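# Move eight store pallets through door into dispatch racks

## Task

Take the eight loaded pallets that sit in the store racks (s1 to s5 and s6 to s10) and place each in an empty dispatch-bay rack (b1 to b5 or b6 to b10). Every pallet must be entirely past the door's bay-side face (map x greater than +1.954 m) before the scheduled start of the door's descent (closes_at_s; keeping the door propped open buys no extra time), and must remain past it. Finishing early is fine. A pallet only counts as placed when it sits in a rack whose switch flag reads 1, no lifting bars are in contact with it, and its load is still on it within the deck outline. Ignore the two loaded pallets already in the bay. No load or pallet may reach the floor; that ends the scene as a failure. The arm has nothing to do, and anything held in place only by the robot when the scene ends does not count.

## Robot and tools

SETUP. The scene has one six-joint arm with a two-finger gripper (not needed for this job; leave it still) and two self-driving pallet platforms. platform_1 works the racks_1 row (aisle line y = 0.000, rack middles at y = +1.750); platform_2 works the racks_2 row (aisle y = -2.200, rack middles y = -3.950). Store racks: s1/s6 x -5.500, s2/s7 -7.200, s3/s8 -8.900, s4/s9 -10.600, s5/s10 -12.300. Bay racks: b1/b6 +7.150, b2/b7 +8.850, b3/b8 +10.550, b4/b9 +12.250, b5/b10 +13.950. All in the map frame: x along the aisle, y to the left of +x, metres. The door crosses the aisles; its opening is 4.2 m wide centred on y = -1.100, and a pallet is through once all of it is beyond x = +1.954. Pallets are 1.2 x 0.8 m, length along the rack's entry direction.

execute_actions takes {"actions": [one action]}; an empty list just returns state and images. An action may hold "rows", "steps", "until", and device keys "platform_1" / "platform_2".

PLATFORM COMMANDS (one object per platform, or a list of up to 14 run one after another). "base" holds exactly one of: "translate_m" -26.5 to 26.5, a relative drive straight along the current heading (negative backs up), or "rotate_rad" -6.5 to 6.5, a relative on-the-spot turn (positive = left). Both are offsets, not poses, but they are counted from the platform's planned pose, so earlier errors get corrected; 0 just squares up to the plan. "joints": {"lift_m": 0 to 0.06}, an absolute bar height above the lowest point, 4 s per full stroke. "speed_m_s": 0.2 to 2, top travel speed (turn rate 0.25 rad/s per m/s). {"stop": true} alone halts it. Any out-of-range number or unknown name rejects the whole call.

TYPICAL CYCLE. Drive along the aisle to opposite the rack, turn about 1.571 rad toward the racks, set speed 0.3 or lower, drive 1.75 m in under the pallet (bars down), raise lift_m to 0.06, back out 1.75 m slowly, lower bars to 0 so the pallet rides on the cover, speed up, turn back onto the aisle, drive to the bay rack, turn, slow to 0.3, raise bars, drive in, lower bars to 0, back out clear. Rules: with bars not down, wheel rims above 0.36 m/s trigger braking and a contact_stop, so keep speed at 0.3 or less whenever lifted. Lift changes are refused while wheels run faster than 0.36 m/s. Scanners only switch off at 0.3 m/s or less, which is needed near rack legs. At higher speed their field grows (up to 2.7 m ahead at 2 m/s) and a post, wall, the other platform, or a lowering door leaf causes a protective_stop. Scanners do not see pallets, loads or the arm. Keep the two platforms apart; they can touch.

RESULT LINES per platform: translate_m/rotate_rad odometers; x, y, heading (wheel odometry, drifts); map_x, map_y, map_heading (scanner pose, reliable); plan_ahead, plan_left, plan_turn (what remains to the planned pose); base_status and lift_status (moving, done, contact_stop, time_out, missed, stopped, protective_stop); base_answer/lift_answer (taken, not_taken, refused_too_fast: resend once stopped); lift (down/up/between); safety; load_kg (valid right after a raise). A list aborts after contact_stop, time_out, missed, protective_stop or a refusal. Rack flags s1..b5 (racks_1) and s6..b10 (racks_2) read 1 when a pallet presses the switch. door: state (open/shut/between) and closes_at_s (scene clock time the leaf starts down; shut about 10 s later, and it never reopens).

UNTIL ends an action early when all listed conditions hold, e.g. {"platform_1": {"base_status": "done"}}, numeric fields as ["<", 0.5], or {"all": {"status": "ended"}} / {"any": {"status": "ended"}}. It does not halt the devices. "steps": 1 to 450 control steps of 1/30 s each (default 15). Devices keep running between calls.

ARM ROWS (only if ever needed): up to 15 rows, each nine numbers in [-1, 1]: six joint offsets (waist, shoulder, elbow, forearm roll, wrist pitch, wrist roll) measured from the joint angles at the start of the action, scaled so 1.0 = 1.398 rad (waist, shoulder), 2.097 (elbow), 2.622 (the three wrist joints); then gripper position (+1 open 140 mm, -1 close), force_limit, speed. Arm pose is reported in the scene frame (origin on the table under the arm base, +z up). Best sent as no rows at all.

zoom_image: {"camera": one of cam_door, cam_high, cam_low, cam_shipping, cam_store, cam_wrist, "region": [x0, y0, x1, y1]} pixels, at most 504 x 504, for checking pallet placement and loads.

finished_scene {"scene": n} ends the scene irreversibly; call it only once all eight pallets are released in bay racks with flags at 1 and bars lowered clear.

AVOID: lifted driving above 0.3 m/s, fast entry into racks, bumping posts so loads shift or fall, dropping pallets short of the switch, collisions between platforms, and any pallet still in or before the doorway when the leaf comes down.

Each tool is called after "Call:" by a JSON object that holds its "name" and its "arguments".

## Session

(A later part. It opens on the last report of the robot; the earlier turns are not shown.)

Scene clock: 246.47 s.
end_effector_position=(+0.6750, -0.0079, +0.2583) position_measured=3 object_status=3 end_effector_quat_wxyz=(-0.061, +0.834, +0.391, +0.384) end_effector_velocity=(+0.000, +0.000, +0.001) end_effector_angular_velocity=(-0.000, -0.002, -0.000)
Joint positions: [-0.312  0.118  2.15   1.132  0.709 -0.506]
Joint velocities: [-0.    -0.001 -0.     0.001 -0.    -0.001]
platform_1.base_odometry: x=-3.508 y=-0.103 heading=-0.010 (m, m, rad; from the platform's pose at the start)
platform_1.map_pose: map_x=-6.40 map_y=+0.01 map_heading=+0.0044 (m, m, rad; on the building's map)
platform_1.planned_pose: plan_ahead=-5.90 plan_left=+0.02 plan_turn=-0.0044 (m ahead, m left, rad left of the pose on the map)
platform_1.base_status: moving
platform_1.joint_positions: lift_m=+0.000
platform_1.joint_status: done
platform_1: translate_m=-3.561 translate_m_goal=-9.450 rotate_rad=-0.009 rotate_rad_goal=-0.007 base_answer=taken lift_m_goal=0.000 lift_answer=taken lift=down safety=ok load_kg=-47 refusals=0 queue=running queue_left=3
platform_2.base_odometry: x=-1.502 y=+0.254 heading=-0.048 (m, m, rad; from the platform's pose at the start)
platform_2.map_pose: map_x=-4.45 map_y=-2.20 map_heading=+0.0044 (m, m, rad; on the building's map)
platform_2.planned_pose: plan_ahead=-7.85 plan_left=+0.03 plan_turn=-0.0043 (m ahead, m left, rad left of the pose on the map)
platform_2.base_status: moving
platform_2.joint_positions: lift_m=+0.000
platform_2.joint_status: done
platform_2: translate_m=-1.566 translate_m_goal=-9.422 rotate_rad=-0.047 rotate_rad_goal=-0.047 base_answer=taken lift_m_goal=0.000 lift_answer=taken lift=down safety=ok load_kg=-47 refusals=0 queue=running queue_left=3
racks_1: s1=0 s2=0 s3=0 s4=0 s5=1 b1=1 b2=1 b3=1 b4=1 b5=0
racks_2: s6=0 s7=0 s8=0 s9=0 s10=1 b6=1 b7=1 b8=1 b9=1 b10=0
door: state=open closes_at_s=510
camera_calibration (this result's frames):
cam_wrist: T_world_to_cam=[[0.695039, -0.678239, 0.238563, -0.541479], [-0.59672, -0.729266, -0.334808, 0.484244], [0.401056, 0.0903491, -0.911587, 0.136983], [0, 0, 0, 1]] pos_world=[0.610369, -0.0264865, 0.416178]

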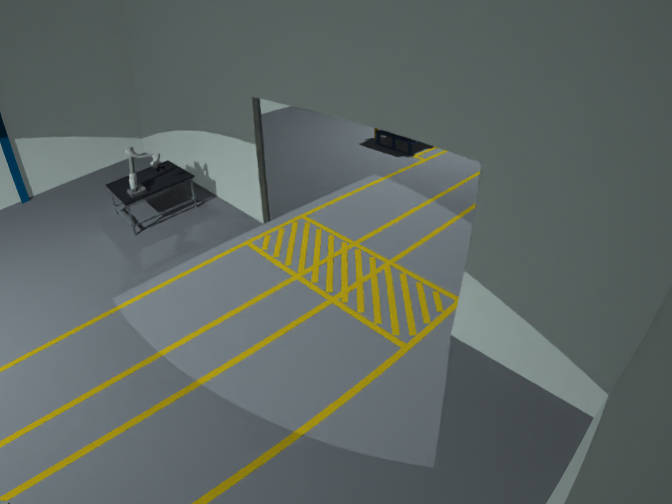

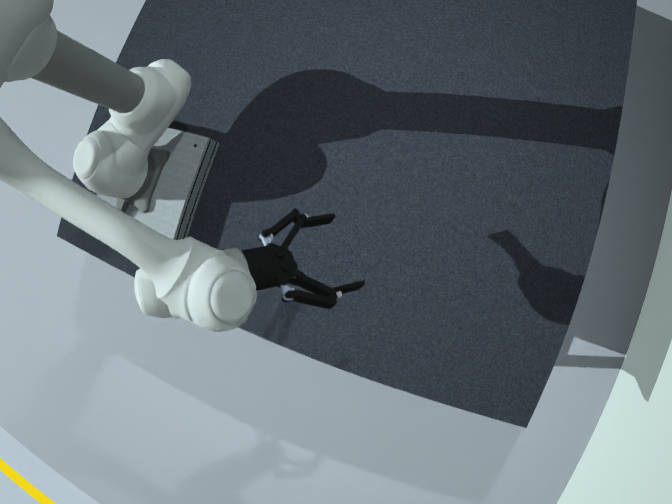

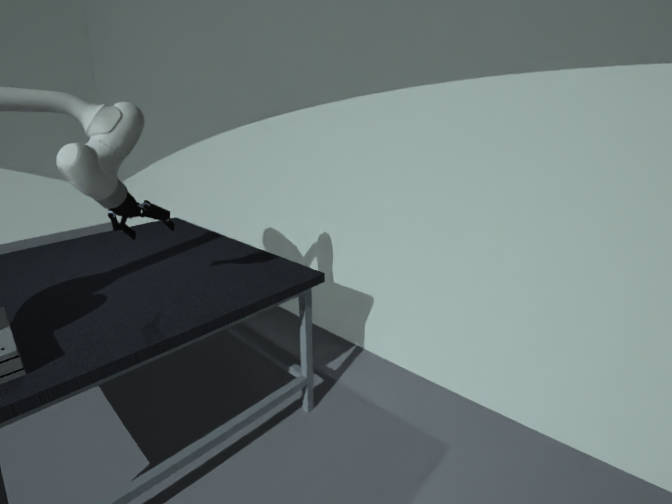

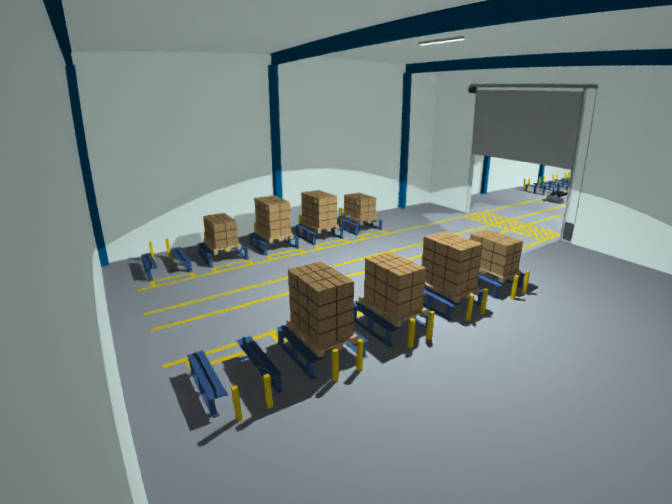

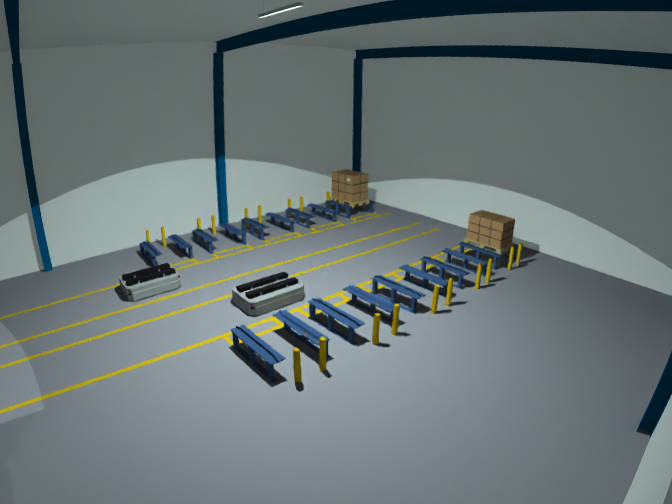

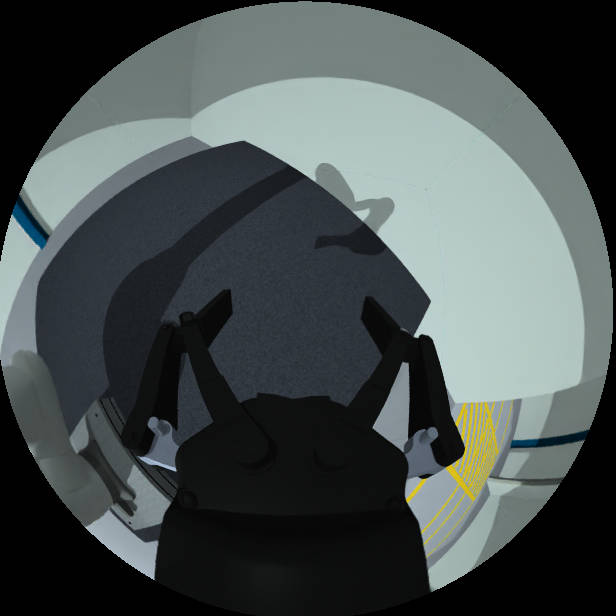

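Call:
{"name": "execute_actions", "arguments": {"actions": [{"steps":450,"until":{"platform_2":{"queue_left":["<=",1]}}}]}}

Call:
{"name": "execute_actions", "arguments": {"actions": [{"steps":450,"until":{"platform_1":{"queue_left":["<=",0],"base_status":["!=","moving"]},"platform_2":{"queue_left":["<=",0],"base_status":["!=","moving"]}}}]}}

Scene clock: 256.97 s.
end_effector_position=(+0.6750, -0.0079, +0.2583) position_measured=3 object_status=3 end_effector_quat_wxyz=(-0.061, +0.834, +0.391, +0.384) end_effector_velocity=(-0.000, -0.000, -0.001) end_effector_angular_velocity=(-0.001, -0.000, +0.001)
Joint positions: [-0.312  0.118  2.15   1.132  0.709 -0.506]
Joint velocities: [ 0.     0.001  0.001  0.    -0.001 -0.002]
platform_1.base_odometry: x=-9.472 y=+0.042 heading=+1.556 (m, m, rad; from the platform's pose at the start)
platform_1.map_pose: map_x=-12.30 map_y=+0.08 map_heading=+1.5664 (m, m, rad; on the building's map)
platform_1.planned_pose: plan_ahead=+1.67 plan_left=+0.01 plan_turn=+0.0044 (m ahead, m left, rad left of the pose on the map)
platform_1.base_status: moving
platform_1.joint_positions: lift_m=+0.025
platform_1.joint_status: done
platform_1: translate_m=-9.374 translate_m_goal=-7.710 rotate_rad=1.556 rotate_rad_goal=1.555 base_answer=taken lift_m_goal=0.025 lift_answer=taken lift=between safety=ok load_kg=0 refusals=0 queue=running queue_left=1
platform_2.base_odometry: x=-9.415 y=+0.642 heading=-1.620 (m, m, rad; from the platform's pose at the start)
platform_2.map_pose: map_x=-12.30 map_y=-2.21 map_heading=-1.5708 (m, m, rad; on the building's map)
platform_2.planned_pose: plan_ahead=+1.74 plan_left=+0.00 plan_turn=+0.0000 (m ahead, m left, rad left of the pose on the map)
platform_2.base_status: moving
platform_2.joint_positions: lift_m=+0.025
platform_2.joint_status: done
platform_2: translate_m=-9.421 translate_m_goal=-7.681 rotate_rad=-1.620 rotate_rad_goal=-1.620 base_answer=taken lift_m_goal=0.025 lift_answer=taken lift=between safety=ok load_kg=0 refusals=0 queue=running queue_left=1
racks_1: s1=0 s2=0 s3=0 s4=0 s5=1 b1=1 b2=1 b3=1 b4=1 b5=0
racks_2: s6=0 s7=0 s8=0 s9=0 s10=1 b6=1 b7=1 b8=1 b9=1 b10=0
door: state=open closes_at_s=510
camera_calibration (this result's frames):
cam_wrist: T_world_to_cam=[[0.695039, -0.678239, 0.238563, -0.541479], [-0.59672, -0.729266, -0.334808, 0.484244], [0.401056, 0.0903495, -0.911587, 0.136983], [0, 0, 0, 1]] pos_world=[0.610369, -0.0264864, 0.416178]

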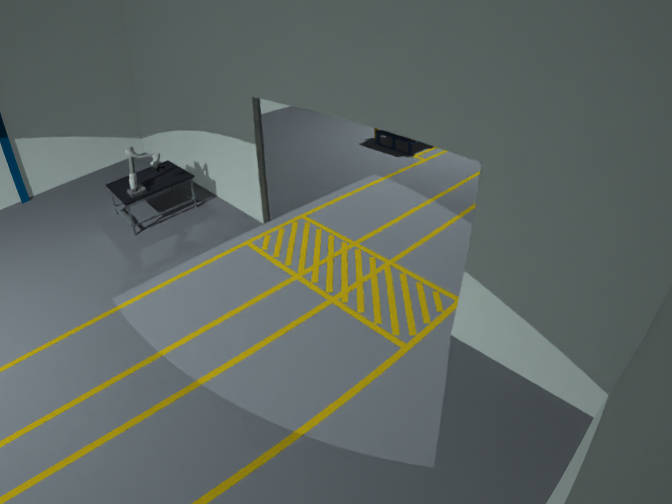

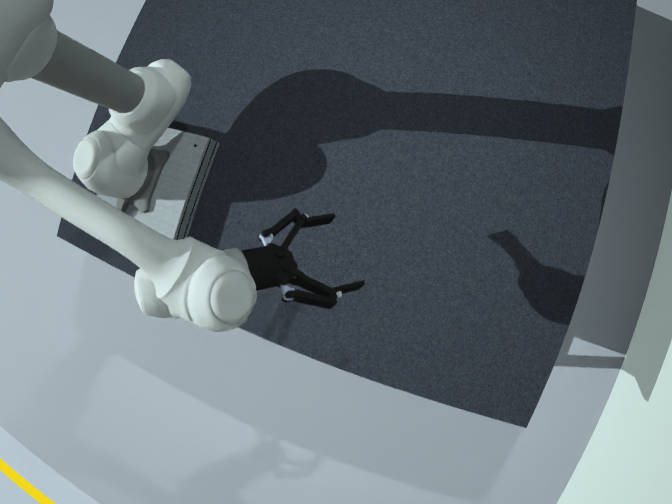

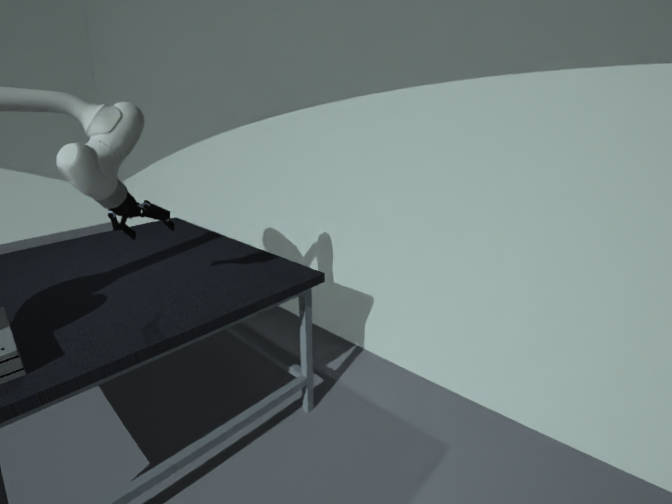

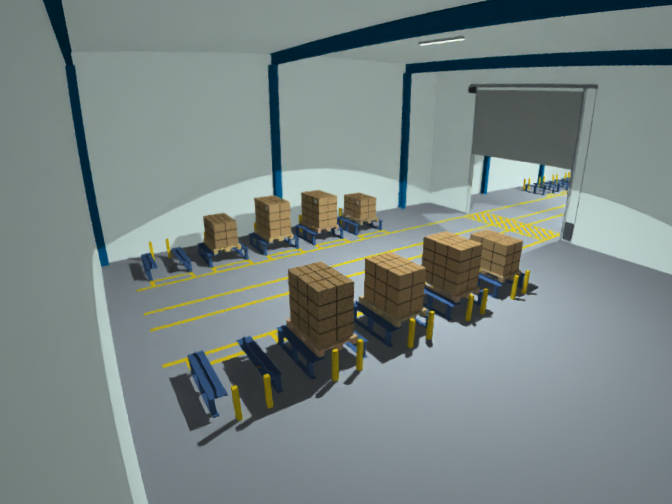

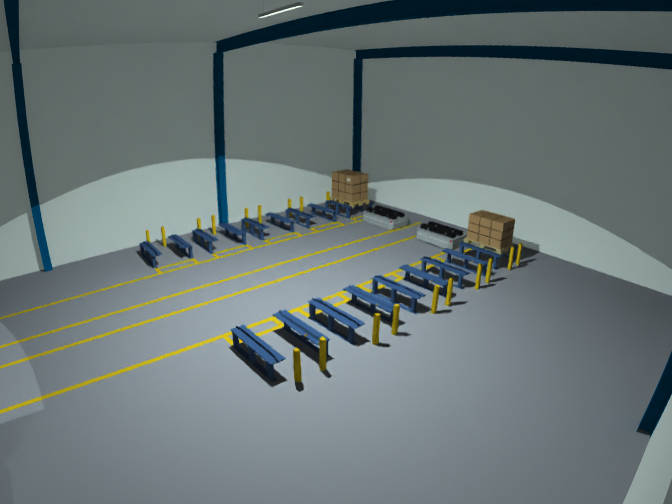

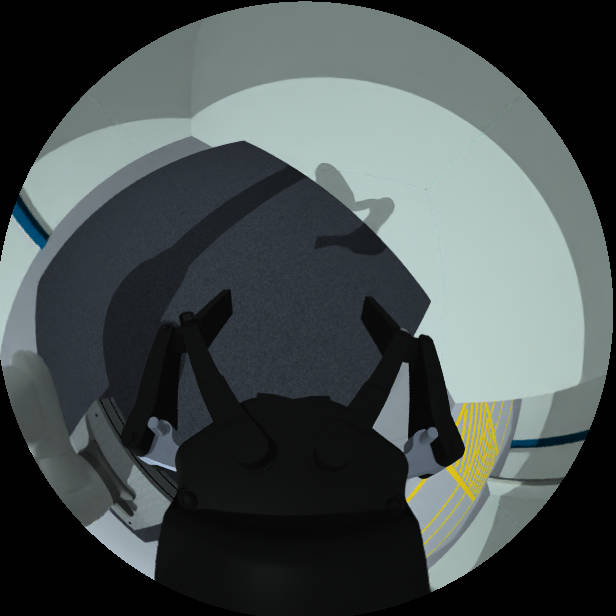

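Scene clock: 264.07 s.
end_effector_position=(+0.6750, -0.0079, +0.2583) position_measured=3 object_status=3 end_effector_quat_wxyz=(-0.061, +0.834, +0.391, +0.384) end_effector_velocity=(+0.001, -0.000, +0.000) end_effector_angular_velocity=(+0.000, +0.000, +0.000)
Joint positions: [-0.312  0.118  2.15   1.132  0.709 -0.506]
Joint velocities: [-0.     0.001 -0.001 -0.001  0.001  0.001]
platform_1.base_odometry: x=-9.449 y=+1.714 heading=+1.560 (m, m, rad; from the platform's pose at the start)
platform_1.map_pose: map_x=-12.30 map_y=+1.75 map_heading=+1.5708 (m, m, rad; on the building's map)
platform_1.planned_pose: plan_ahead=+0.00 plan_left=+0.00 plan_turn=+0.0000 (m ahead, m left, rad left of the pose on the map)
platform_1.base_status: done
platform_1.joint_positions: lift_m=+0.039
platform_1.joint_status: moving
platform_1: translate_m=-7.710 translate_m_goal=-7.710 rotate_rad=1.560 rotate_rad_goal=1.559 base_answer=taken lift_m_goal=0.060 lift_answer=taken lift=between safety=ok load_kg=4 refusals=0 queue=running queue_left=0
platform_2.base_odometry: x=-9.498 y=-1.107 heading=-1.620 (m, m, rad; from the platform's pose at the start)
platform_2.map_pose: map_x=-12.30 map_y=-3.95 map_heading=-1.5708 (m, m, rad; on the building's map)
platform_2.planned_pose: plan_ahead=+0.00 plan_left=+0.00 plan_turn=+0.0000 (m ahead, m left, rad left of the pose on the map)
platform_2.base_status: done
platform_2.joint_positions: lift_m=+0.025
platform_2.joint_status: moving
platform_2: translate_m=-7.671 translate_m_goal=-7.671 rotate_rad=-1.620 rotate_rad_goal=-1.619 base_answer=taken lift_m_goal=0.060 lift_answer=taken lift=between safety=ok load_kg=1 refusals=0 queue=running queue_left=0
racks_1: s1=0 s2=0 s3=0 s4=0 s5=1 b1=1 b2=1 b3=1 b4=1 b5=0
racks_2: s6=0 s7=0 s8=0 s9=0 s10=1 b6=1 b7=1 b8=1 b9=1 b10=0
door: state=open closes_at_s=510
camera_calibration (this result's frames):
cam_wrist: T_world_to_cam=[[0.695039, -0.678239, 0.238563, -0.541479], [-0.59672, -0.729266, -0.334808, 0.484244], [0.401056, 0.0903494, -0.911587, 0.136983], [0, 0, 0, 1]] pos_world=[0.610369, -0.0264864, 0.416178]

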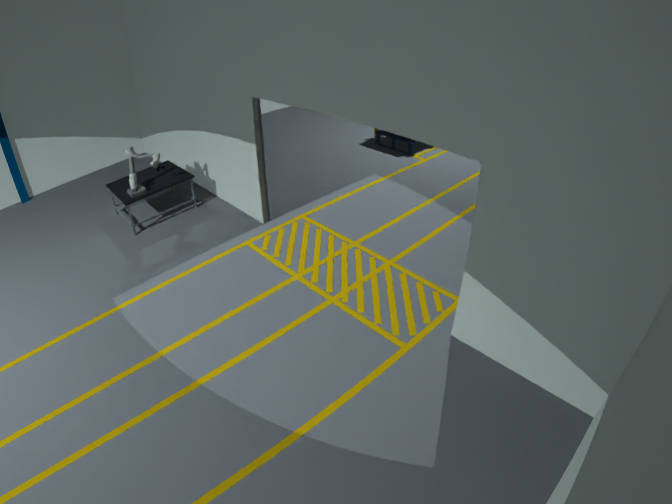

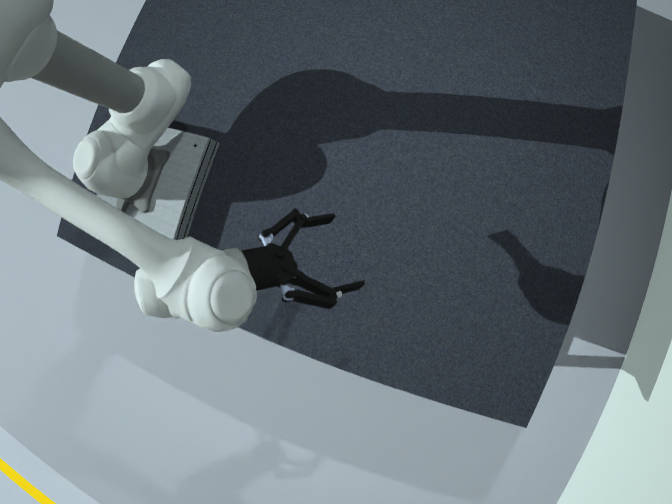

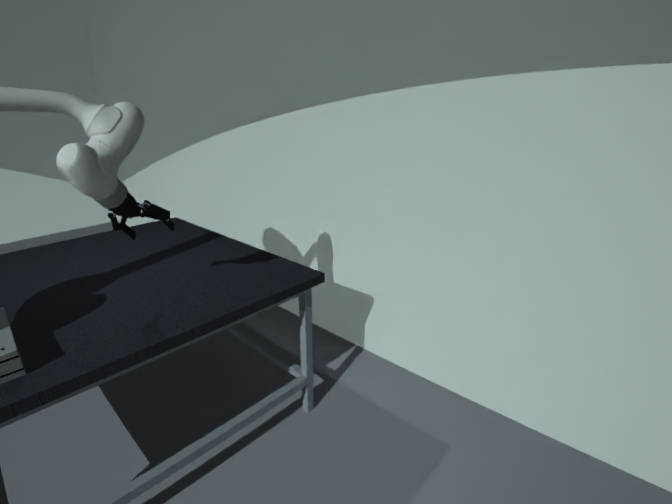

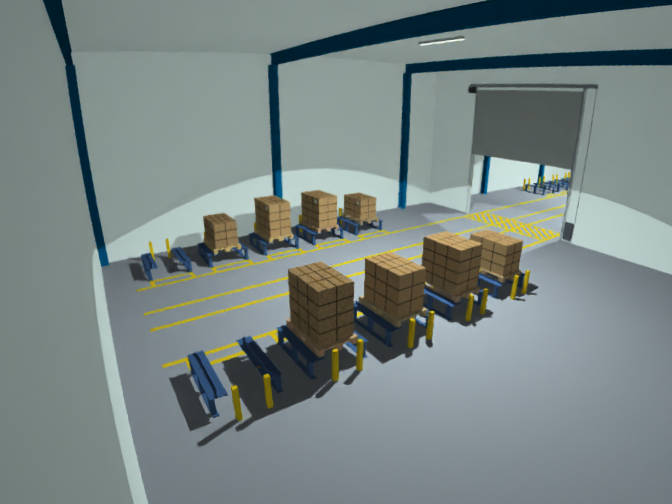

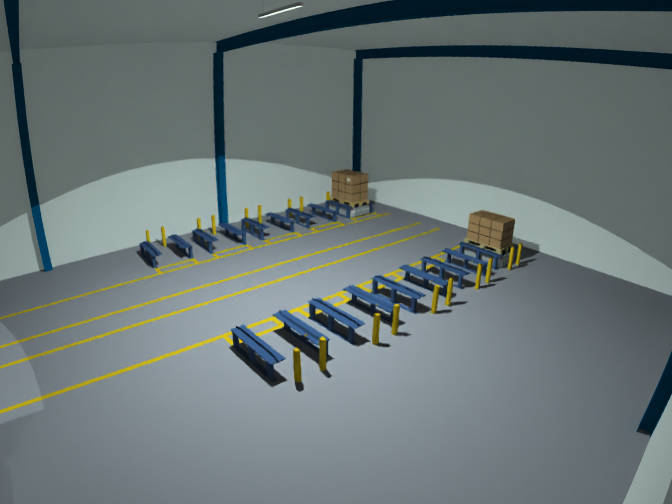

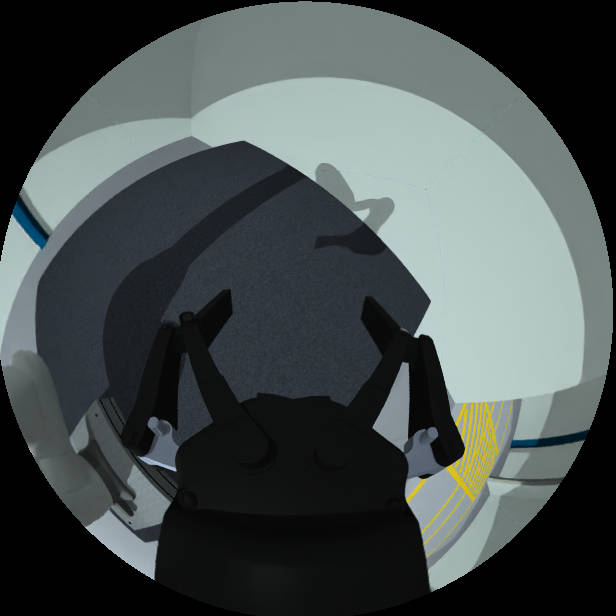

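Call:
{"name": "execute_actions", "arguments": {"actions": [{"platform_1":[{"joints":{"lift_m":0.06},"speed_m_s":0.3},{"base":{"translate_m":-1.75}},{"base":{"rotate_rad":-1.5708},"joints":{"lift_m":0},"speed_m_s":2},{"base":{"translate_m":26.25}},{"base":{"rotate_rad":1.5708},"joints":{"lift_m":0.06}},{"base":{"translate_m":1.75},"speed_m_s":0.3},{"joints":{"lift_m":0}}],"platform_2":[{"joints":{"lift_m":0.06},"speed_m_s":0.3},{"base":{"translate_m":-1.75}},{"base":{"rotate_rad":1.5708},"joints":{"lift_m":0},"speed_m_s":2},{"base":{"translate_m":26.25}},{"base":{"rotate_rad":-1.5708},"joints":{"lift_m":0.06}},{"base":{"translate_m":1.75},"speed_m_s":0.3},{"joints":{"lift_m":0}}],"steps":450,"until":{"platform_2":{"queue_left":["<=",3]}}}]}}

Call:
{"name": "execute_actions", "arguments": {"actions": [{"steps":450}]}}

Scene clock: 277.77 s.
end_effector_position=(+0.6750, -0.0079, +0.2583) position_measured=3 object_status=3 end_effector_quat_wxyz=(-0.061, +0.834, +0.391, +0.384) end_effector_velocity=(-0.001, +0.000, -0.001) end_effector_angular_velocity=(+0.001, +0.002, -0.000)
Joint positions: [-0.312  0.118  2.15   1.132  0.709 -0.506]
Joint velocities: [-0.     0.001  0.001  0.     0.     0.   ]
platform_1.base_odometry: x=-9.097 y=-0.041 heading=-0.016 (m, m, rad; from the platform's pose at the start)
platform_1.map_pose: map_x=-11.91 map_y=+0.00 map_heading=+0.0000 (m, m, rad; on the building's map)
platform_1.planned_pose: plan_ahead=+25.86 plan_left=+0.00 plan_turn=+0.0000 (m ahead, m left, rad left of the pose on the map)
platform_1.base_status: moving
platform_1.joint_positions: lift_m=+0.000
platform_1.joint_status: done
platform_1: translate_m=-9.071 translate_m_goal=16.790 rotate_rad=-0.016 rotate_rad_goal=-0.014 base_answer=taken lift_m_goal=0.000 lift_answer=taken lift=down safety=ok load_kg=-47 refusals=0 queue=running queue_left=3
platform_2.base_odometry: x=-9.408 y=+0.650 heading=-0.047 (m, m, rad; from the platform's pose at the start)
platform_2.map_pose: map_x=-12.30 map_y=-2.20 map_heading=+0.0000 (m, m, rad; on the building's map)
platform_2.planned_pose: plan_ahead=+26.25 plan_left=+0.00 plan_turn=+0.0000 (m ahead, m left, rad left of the pose on the map)
platform_2.base_status: moving
platform_2.joint_positions: lift_m=+0.000
platform_2.joint_status: done
platform_2: translate_m=-9.430 translate_m_goal=16.820 rotate_rad=-0.047 rotate_rad_goal=-0.047 base_answer=taken lift_m_goal=0.000 lift_answer=taken lift=down safety=ok load_kg=-47 refusals=0 queue=running queue_left=3
racks_1: s1=0 s2=0 s3=0 s4=0 s5=0 b1=1 b2=1 b3=1 b4=1 b5=0
racks_2: s6=0 s7=0 s8=0 s9=0 s10=0 b6=1 b7=1 b8=1 b9=1 b10=0
door: state=open closes_at_s=510
camera_calibration (this result's frames):
cam_wrist: T_world_to_cam=[[0.695039, -0.678239, 0.238563, -0.541479], [-0.59672, -0.729266, -0.334808, 0.484244], [0.401056, 0.0903492, -0.911587, 0.136983], [0, 0, 0, 1]] pos_world=[0.610369, -0.0264864, 0.416178]

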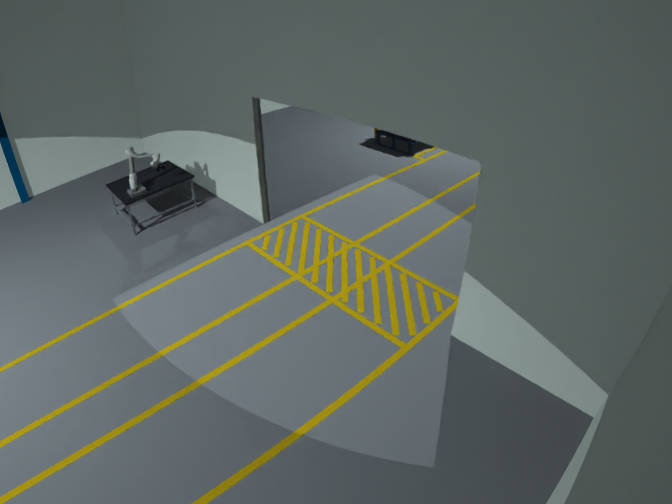

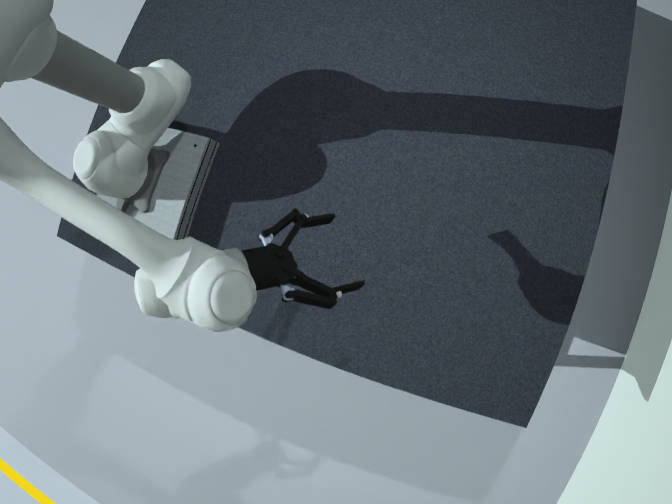

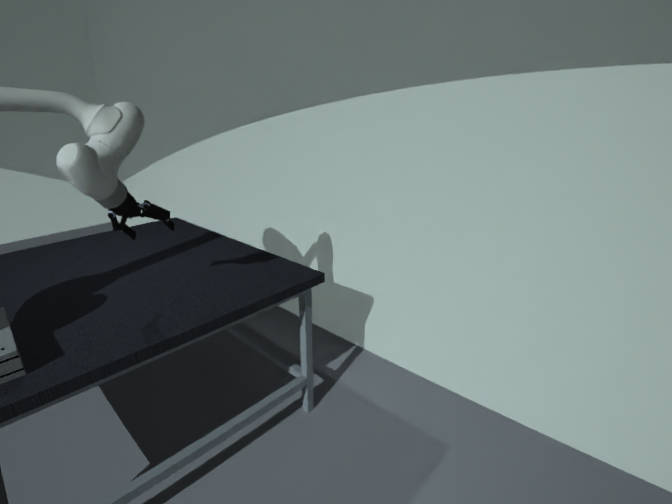

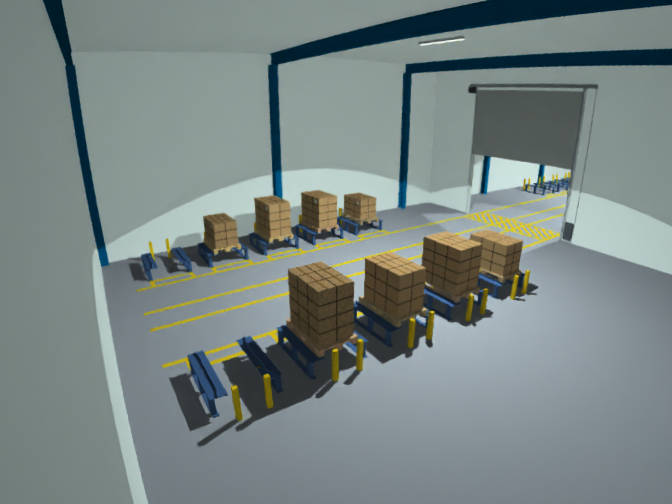

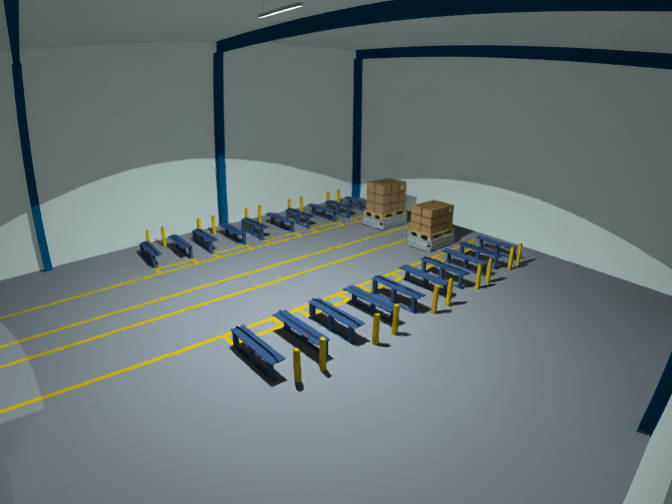

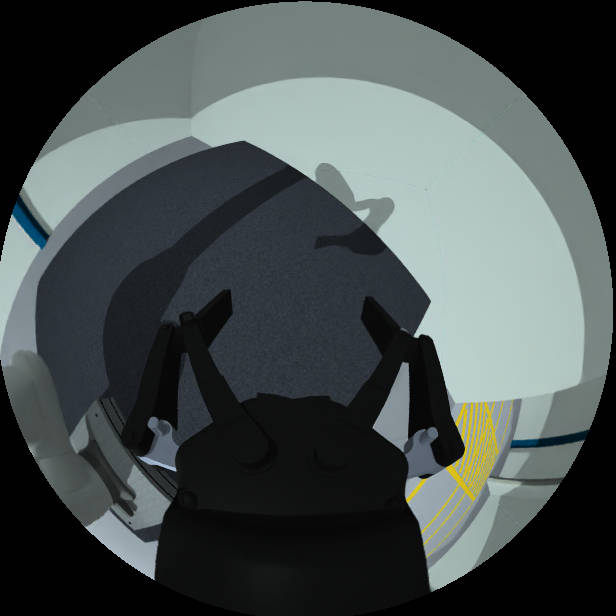

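Scene clock: 292.77 s.
end_effector_position=(+0.6750, -0.0079, +0.2583) position_measured=3 object_status=3 end_effector_quat_wxyz=(-0.061, +0.834, +0.391, +0.384) end_effector_velocity=(+0.000, -0.000, +0.001) end_effector_angular_velocity=(-0.001, -0.002, -0.000)
Joint positions: [-0.312  0.118  2.15   1.132  0.709 -0.506]
Joint velocities: [-0.    -0.001 -0.001  0.     0.    -0.   ]
platform_1.base_odometry: x=+15.954 y=-0.322 heading=-0.010 (m, m, rad; from the platform's pose at the start)
platform_1.map_pose: map_x=+13.12 map_y=+0.00 map_heading=-0.0044 (m, m, rad; on the building's map)
platform_1.planned_pose: plan_ahead=+0.83 plan_left=+0.00 plan_turn=+0.0044 (m ahead, m left, rad left of the pose on the map)
platform_1.base_status: moving
platform_1.joint_positions: lift_m=+0.000
platform_1.joint_status: done
platform_1: translate_m=15.990 translate_m_goal=16.790 rotate_rad=-0.010 rotate_rad_goal=-0.008 base_answer=taken lift_m_goal=0.000 lift_answer=taken lift=down safety=ok load_kg=-47 refusals=0 queue=running queue_left=3
platform_2.base_odometry: x=+14.528 y=-0.537 heading=-0.049 (m, m, rad; from the platform's pose at the start)
platform_2.map_pose: map_x=+11.68 map_y=-2.20 map_heading=+0.0000 (m, m, rad; on the building's map)
platform_2.planned_pose: plan_ahead=+2.27 plan_left=+0.00 plan_turn=+0.0000 (m ahead, m left, rad left of the pose on the map)
platform_2.base_status: moving
platform_2.joint_positions: lift_m=+0.000
platform_2.joint_status: done
platform_2: translate_m=14.579 translate_m_goal=16.820 rotate_rad=-0.050 rotate_rad_goal=-0.051 base_answer=taken lift_m_goal=0.000 lift_answer=taken lift=down safety=ok load_kg=-47 refusals=0 queue=running queue_left=3
racks_1: s1=0 s2=0 s3=0 s4=0 s5=0 b1=1 b2=1 b3=1 b4=1 b5=0
racks_2: s6=0 s7=0 s8=0 s9=0 s10=0 b6=1 b7=1 b8=1 b9=1 b10=0
door: state=open closes_at_s=510
camera_calibration (this result's frames):
cam_wrist: T_world_to_cam=[[0.695039, -0.678239, 0.238563, -0.541479], [-0.59672, -0.729266, -0.334808, 0.484244], [0.401056, 0.0903493, -0.911587, 0.136983], [0, 0, 0, 1]] pos_world=[0.610369, -0.0264864, 0.416178]

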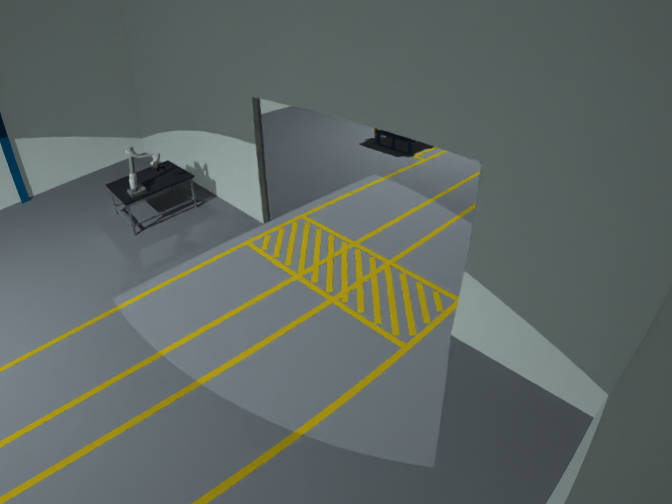

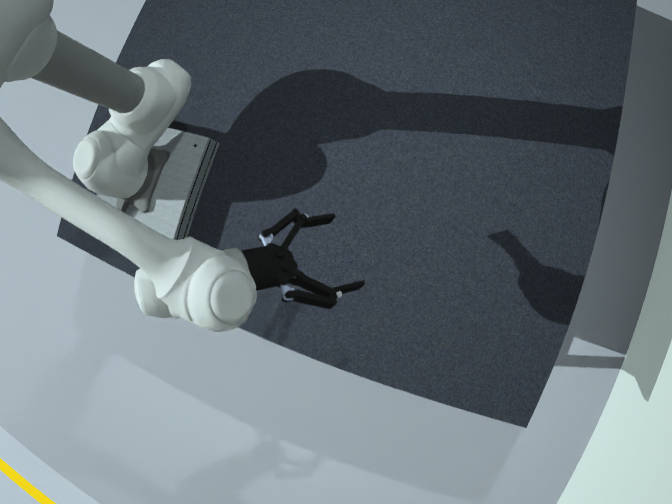

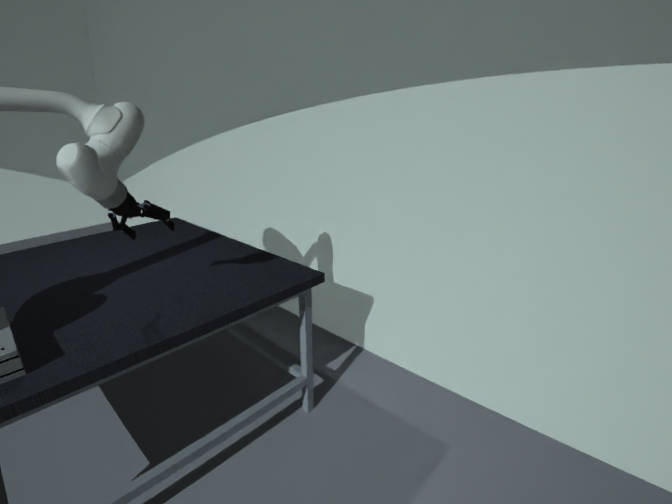

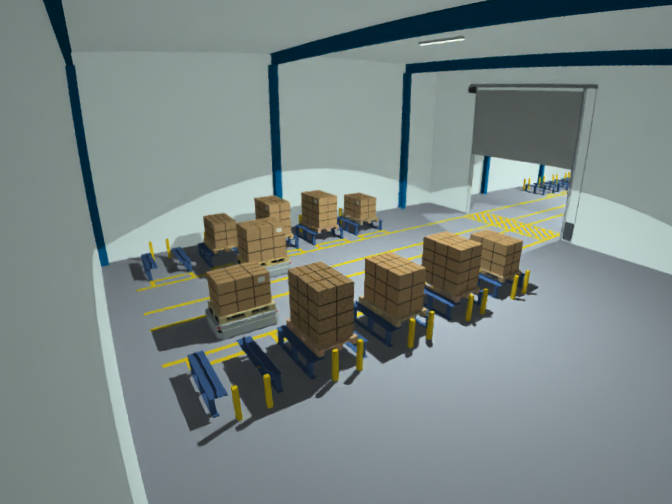

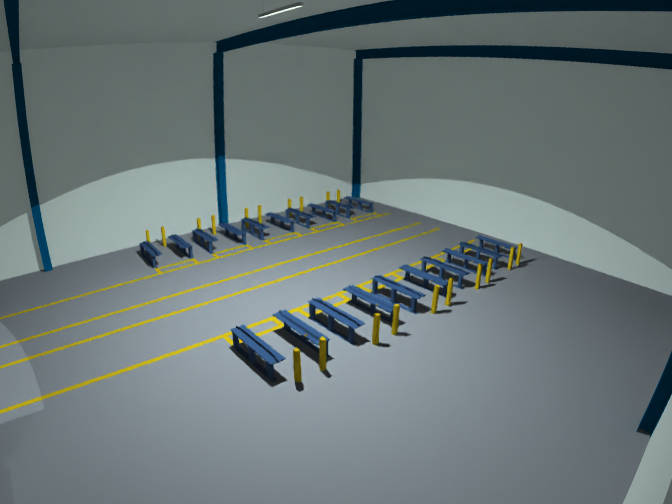

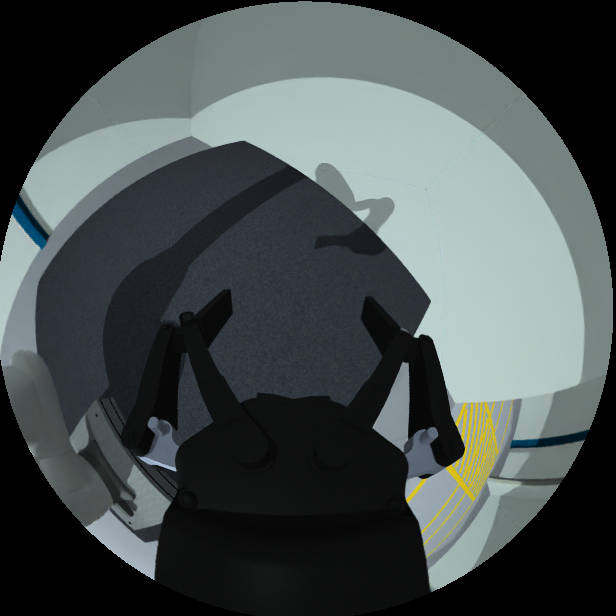

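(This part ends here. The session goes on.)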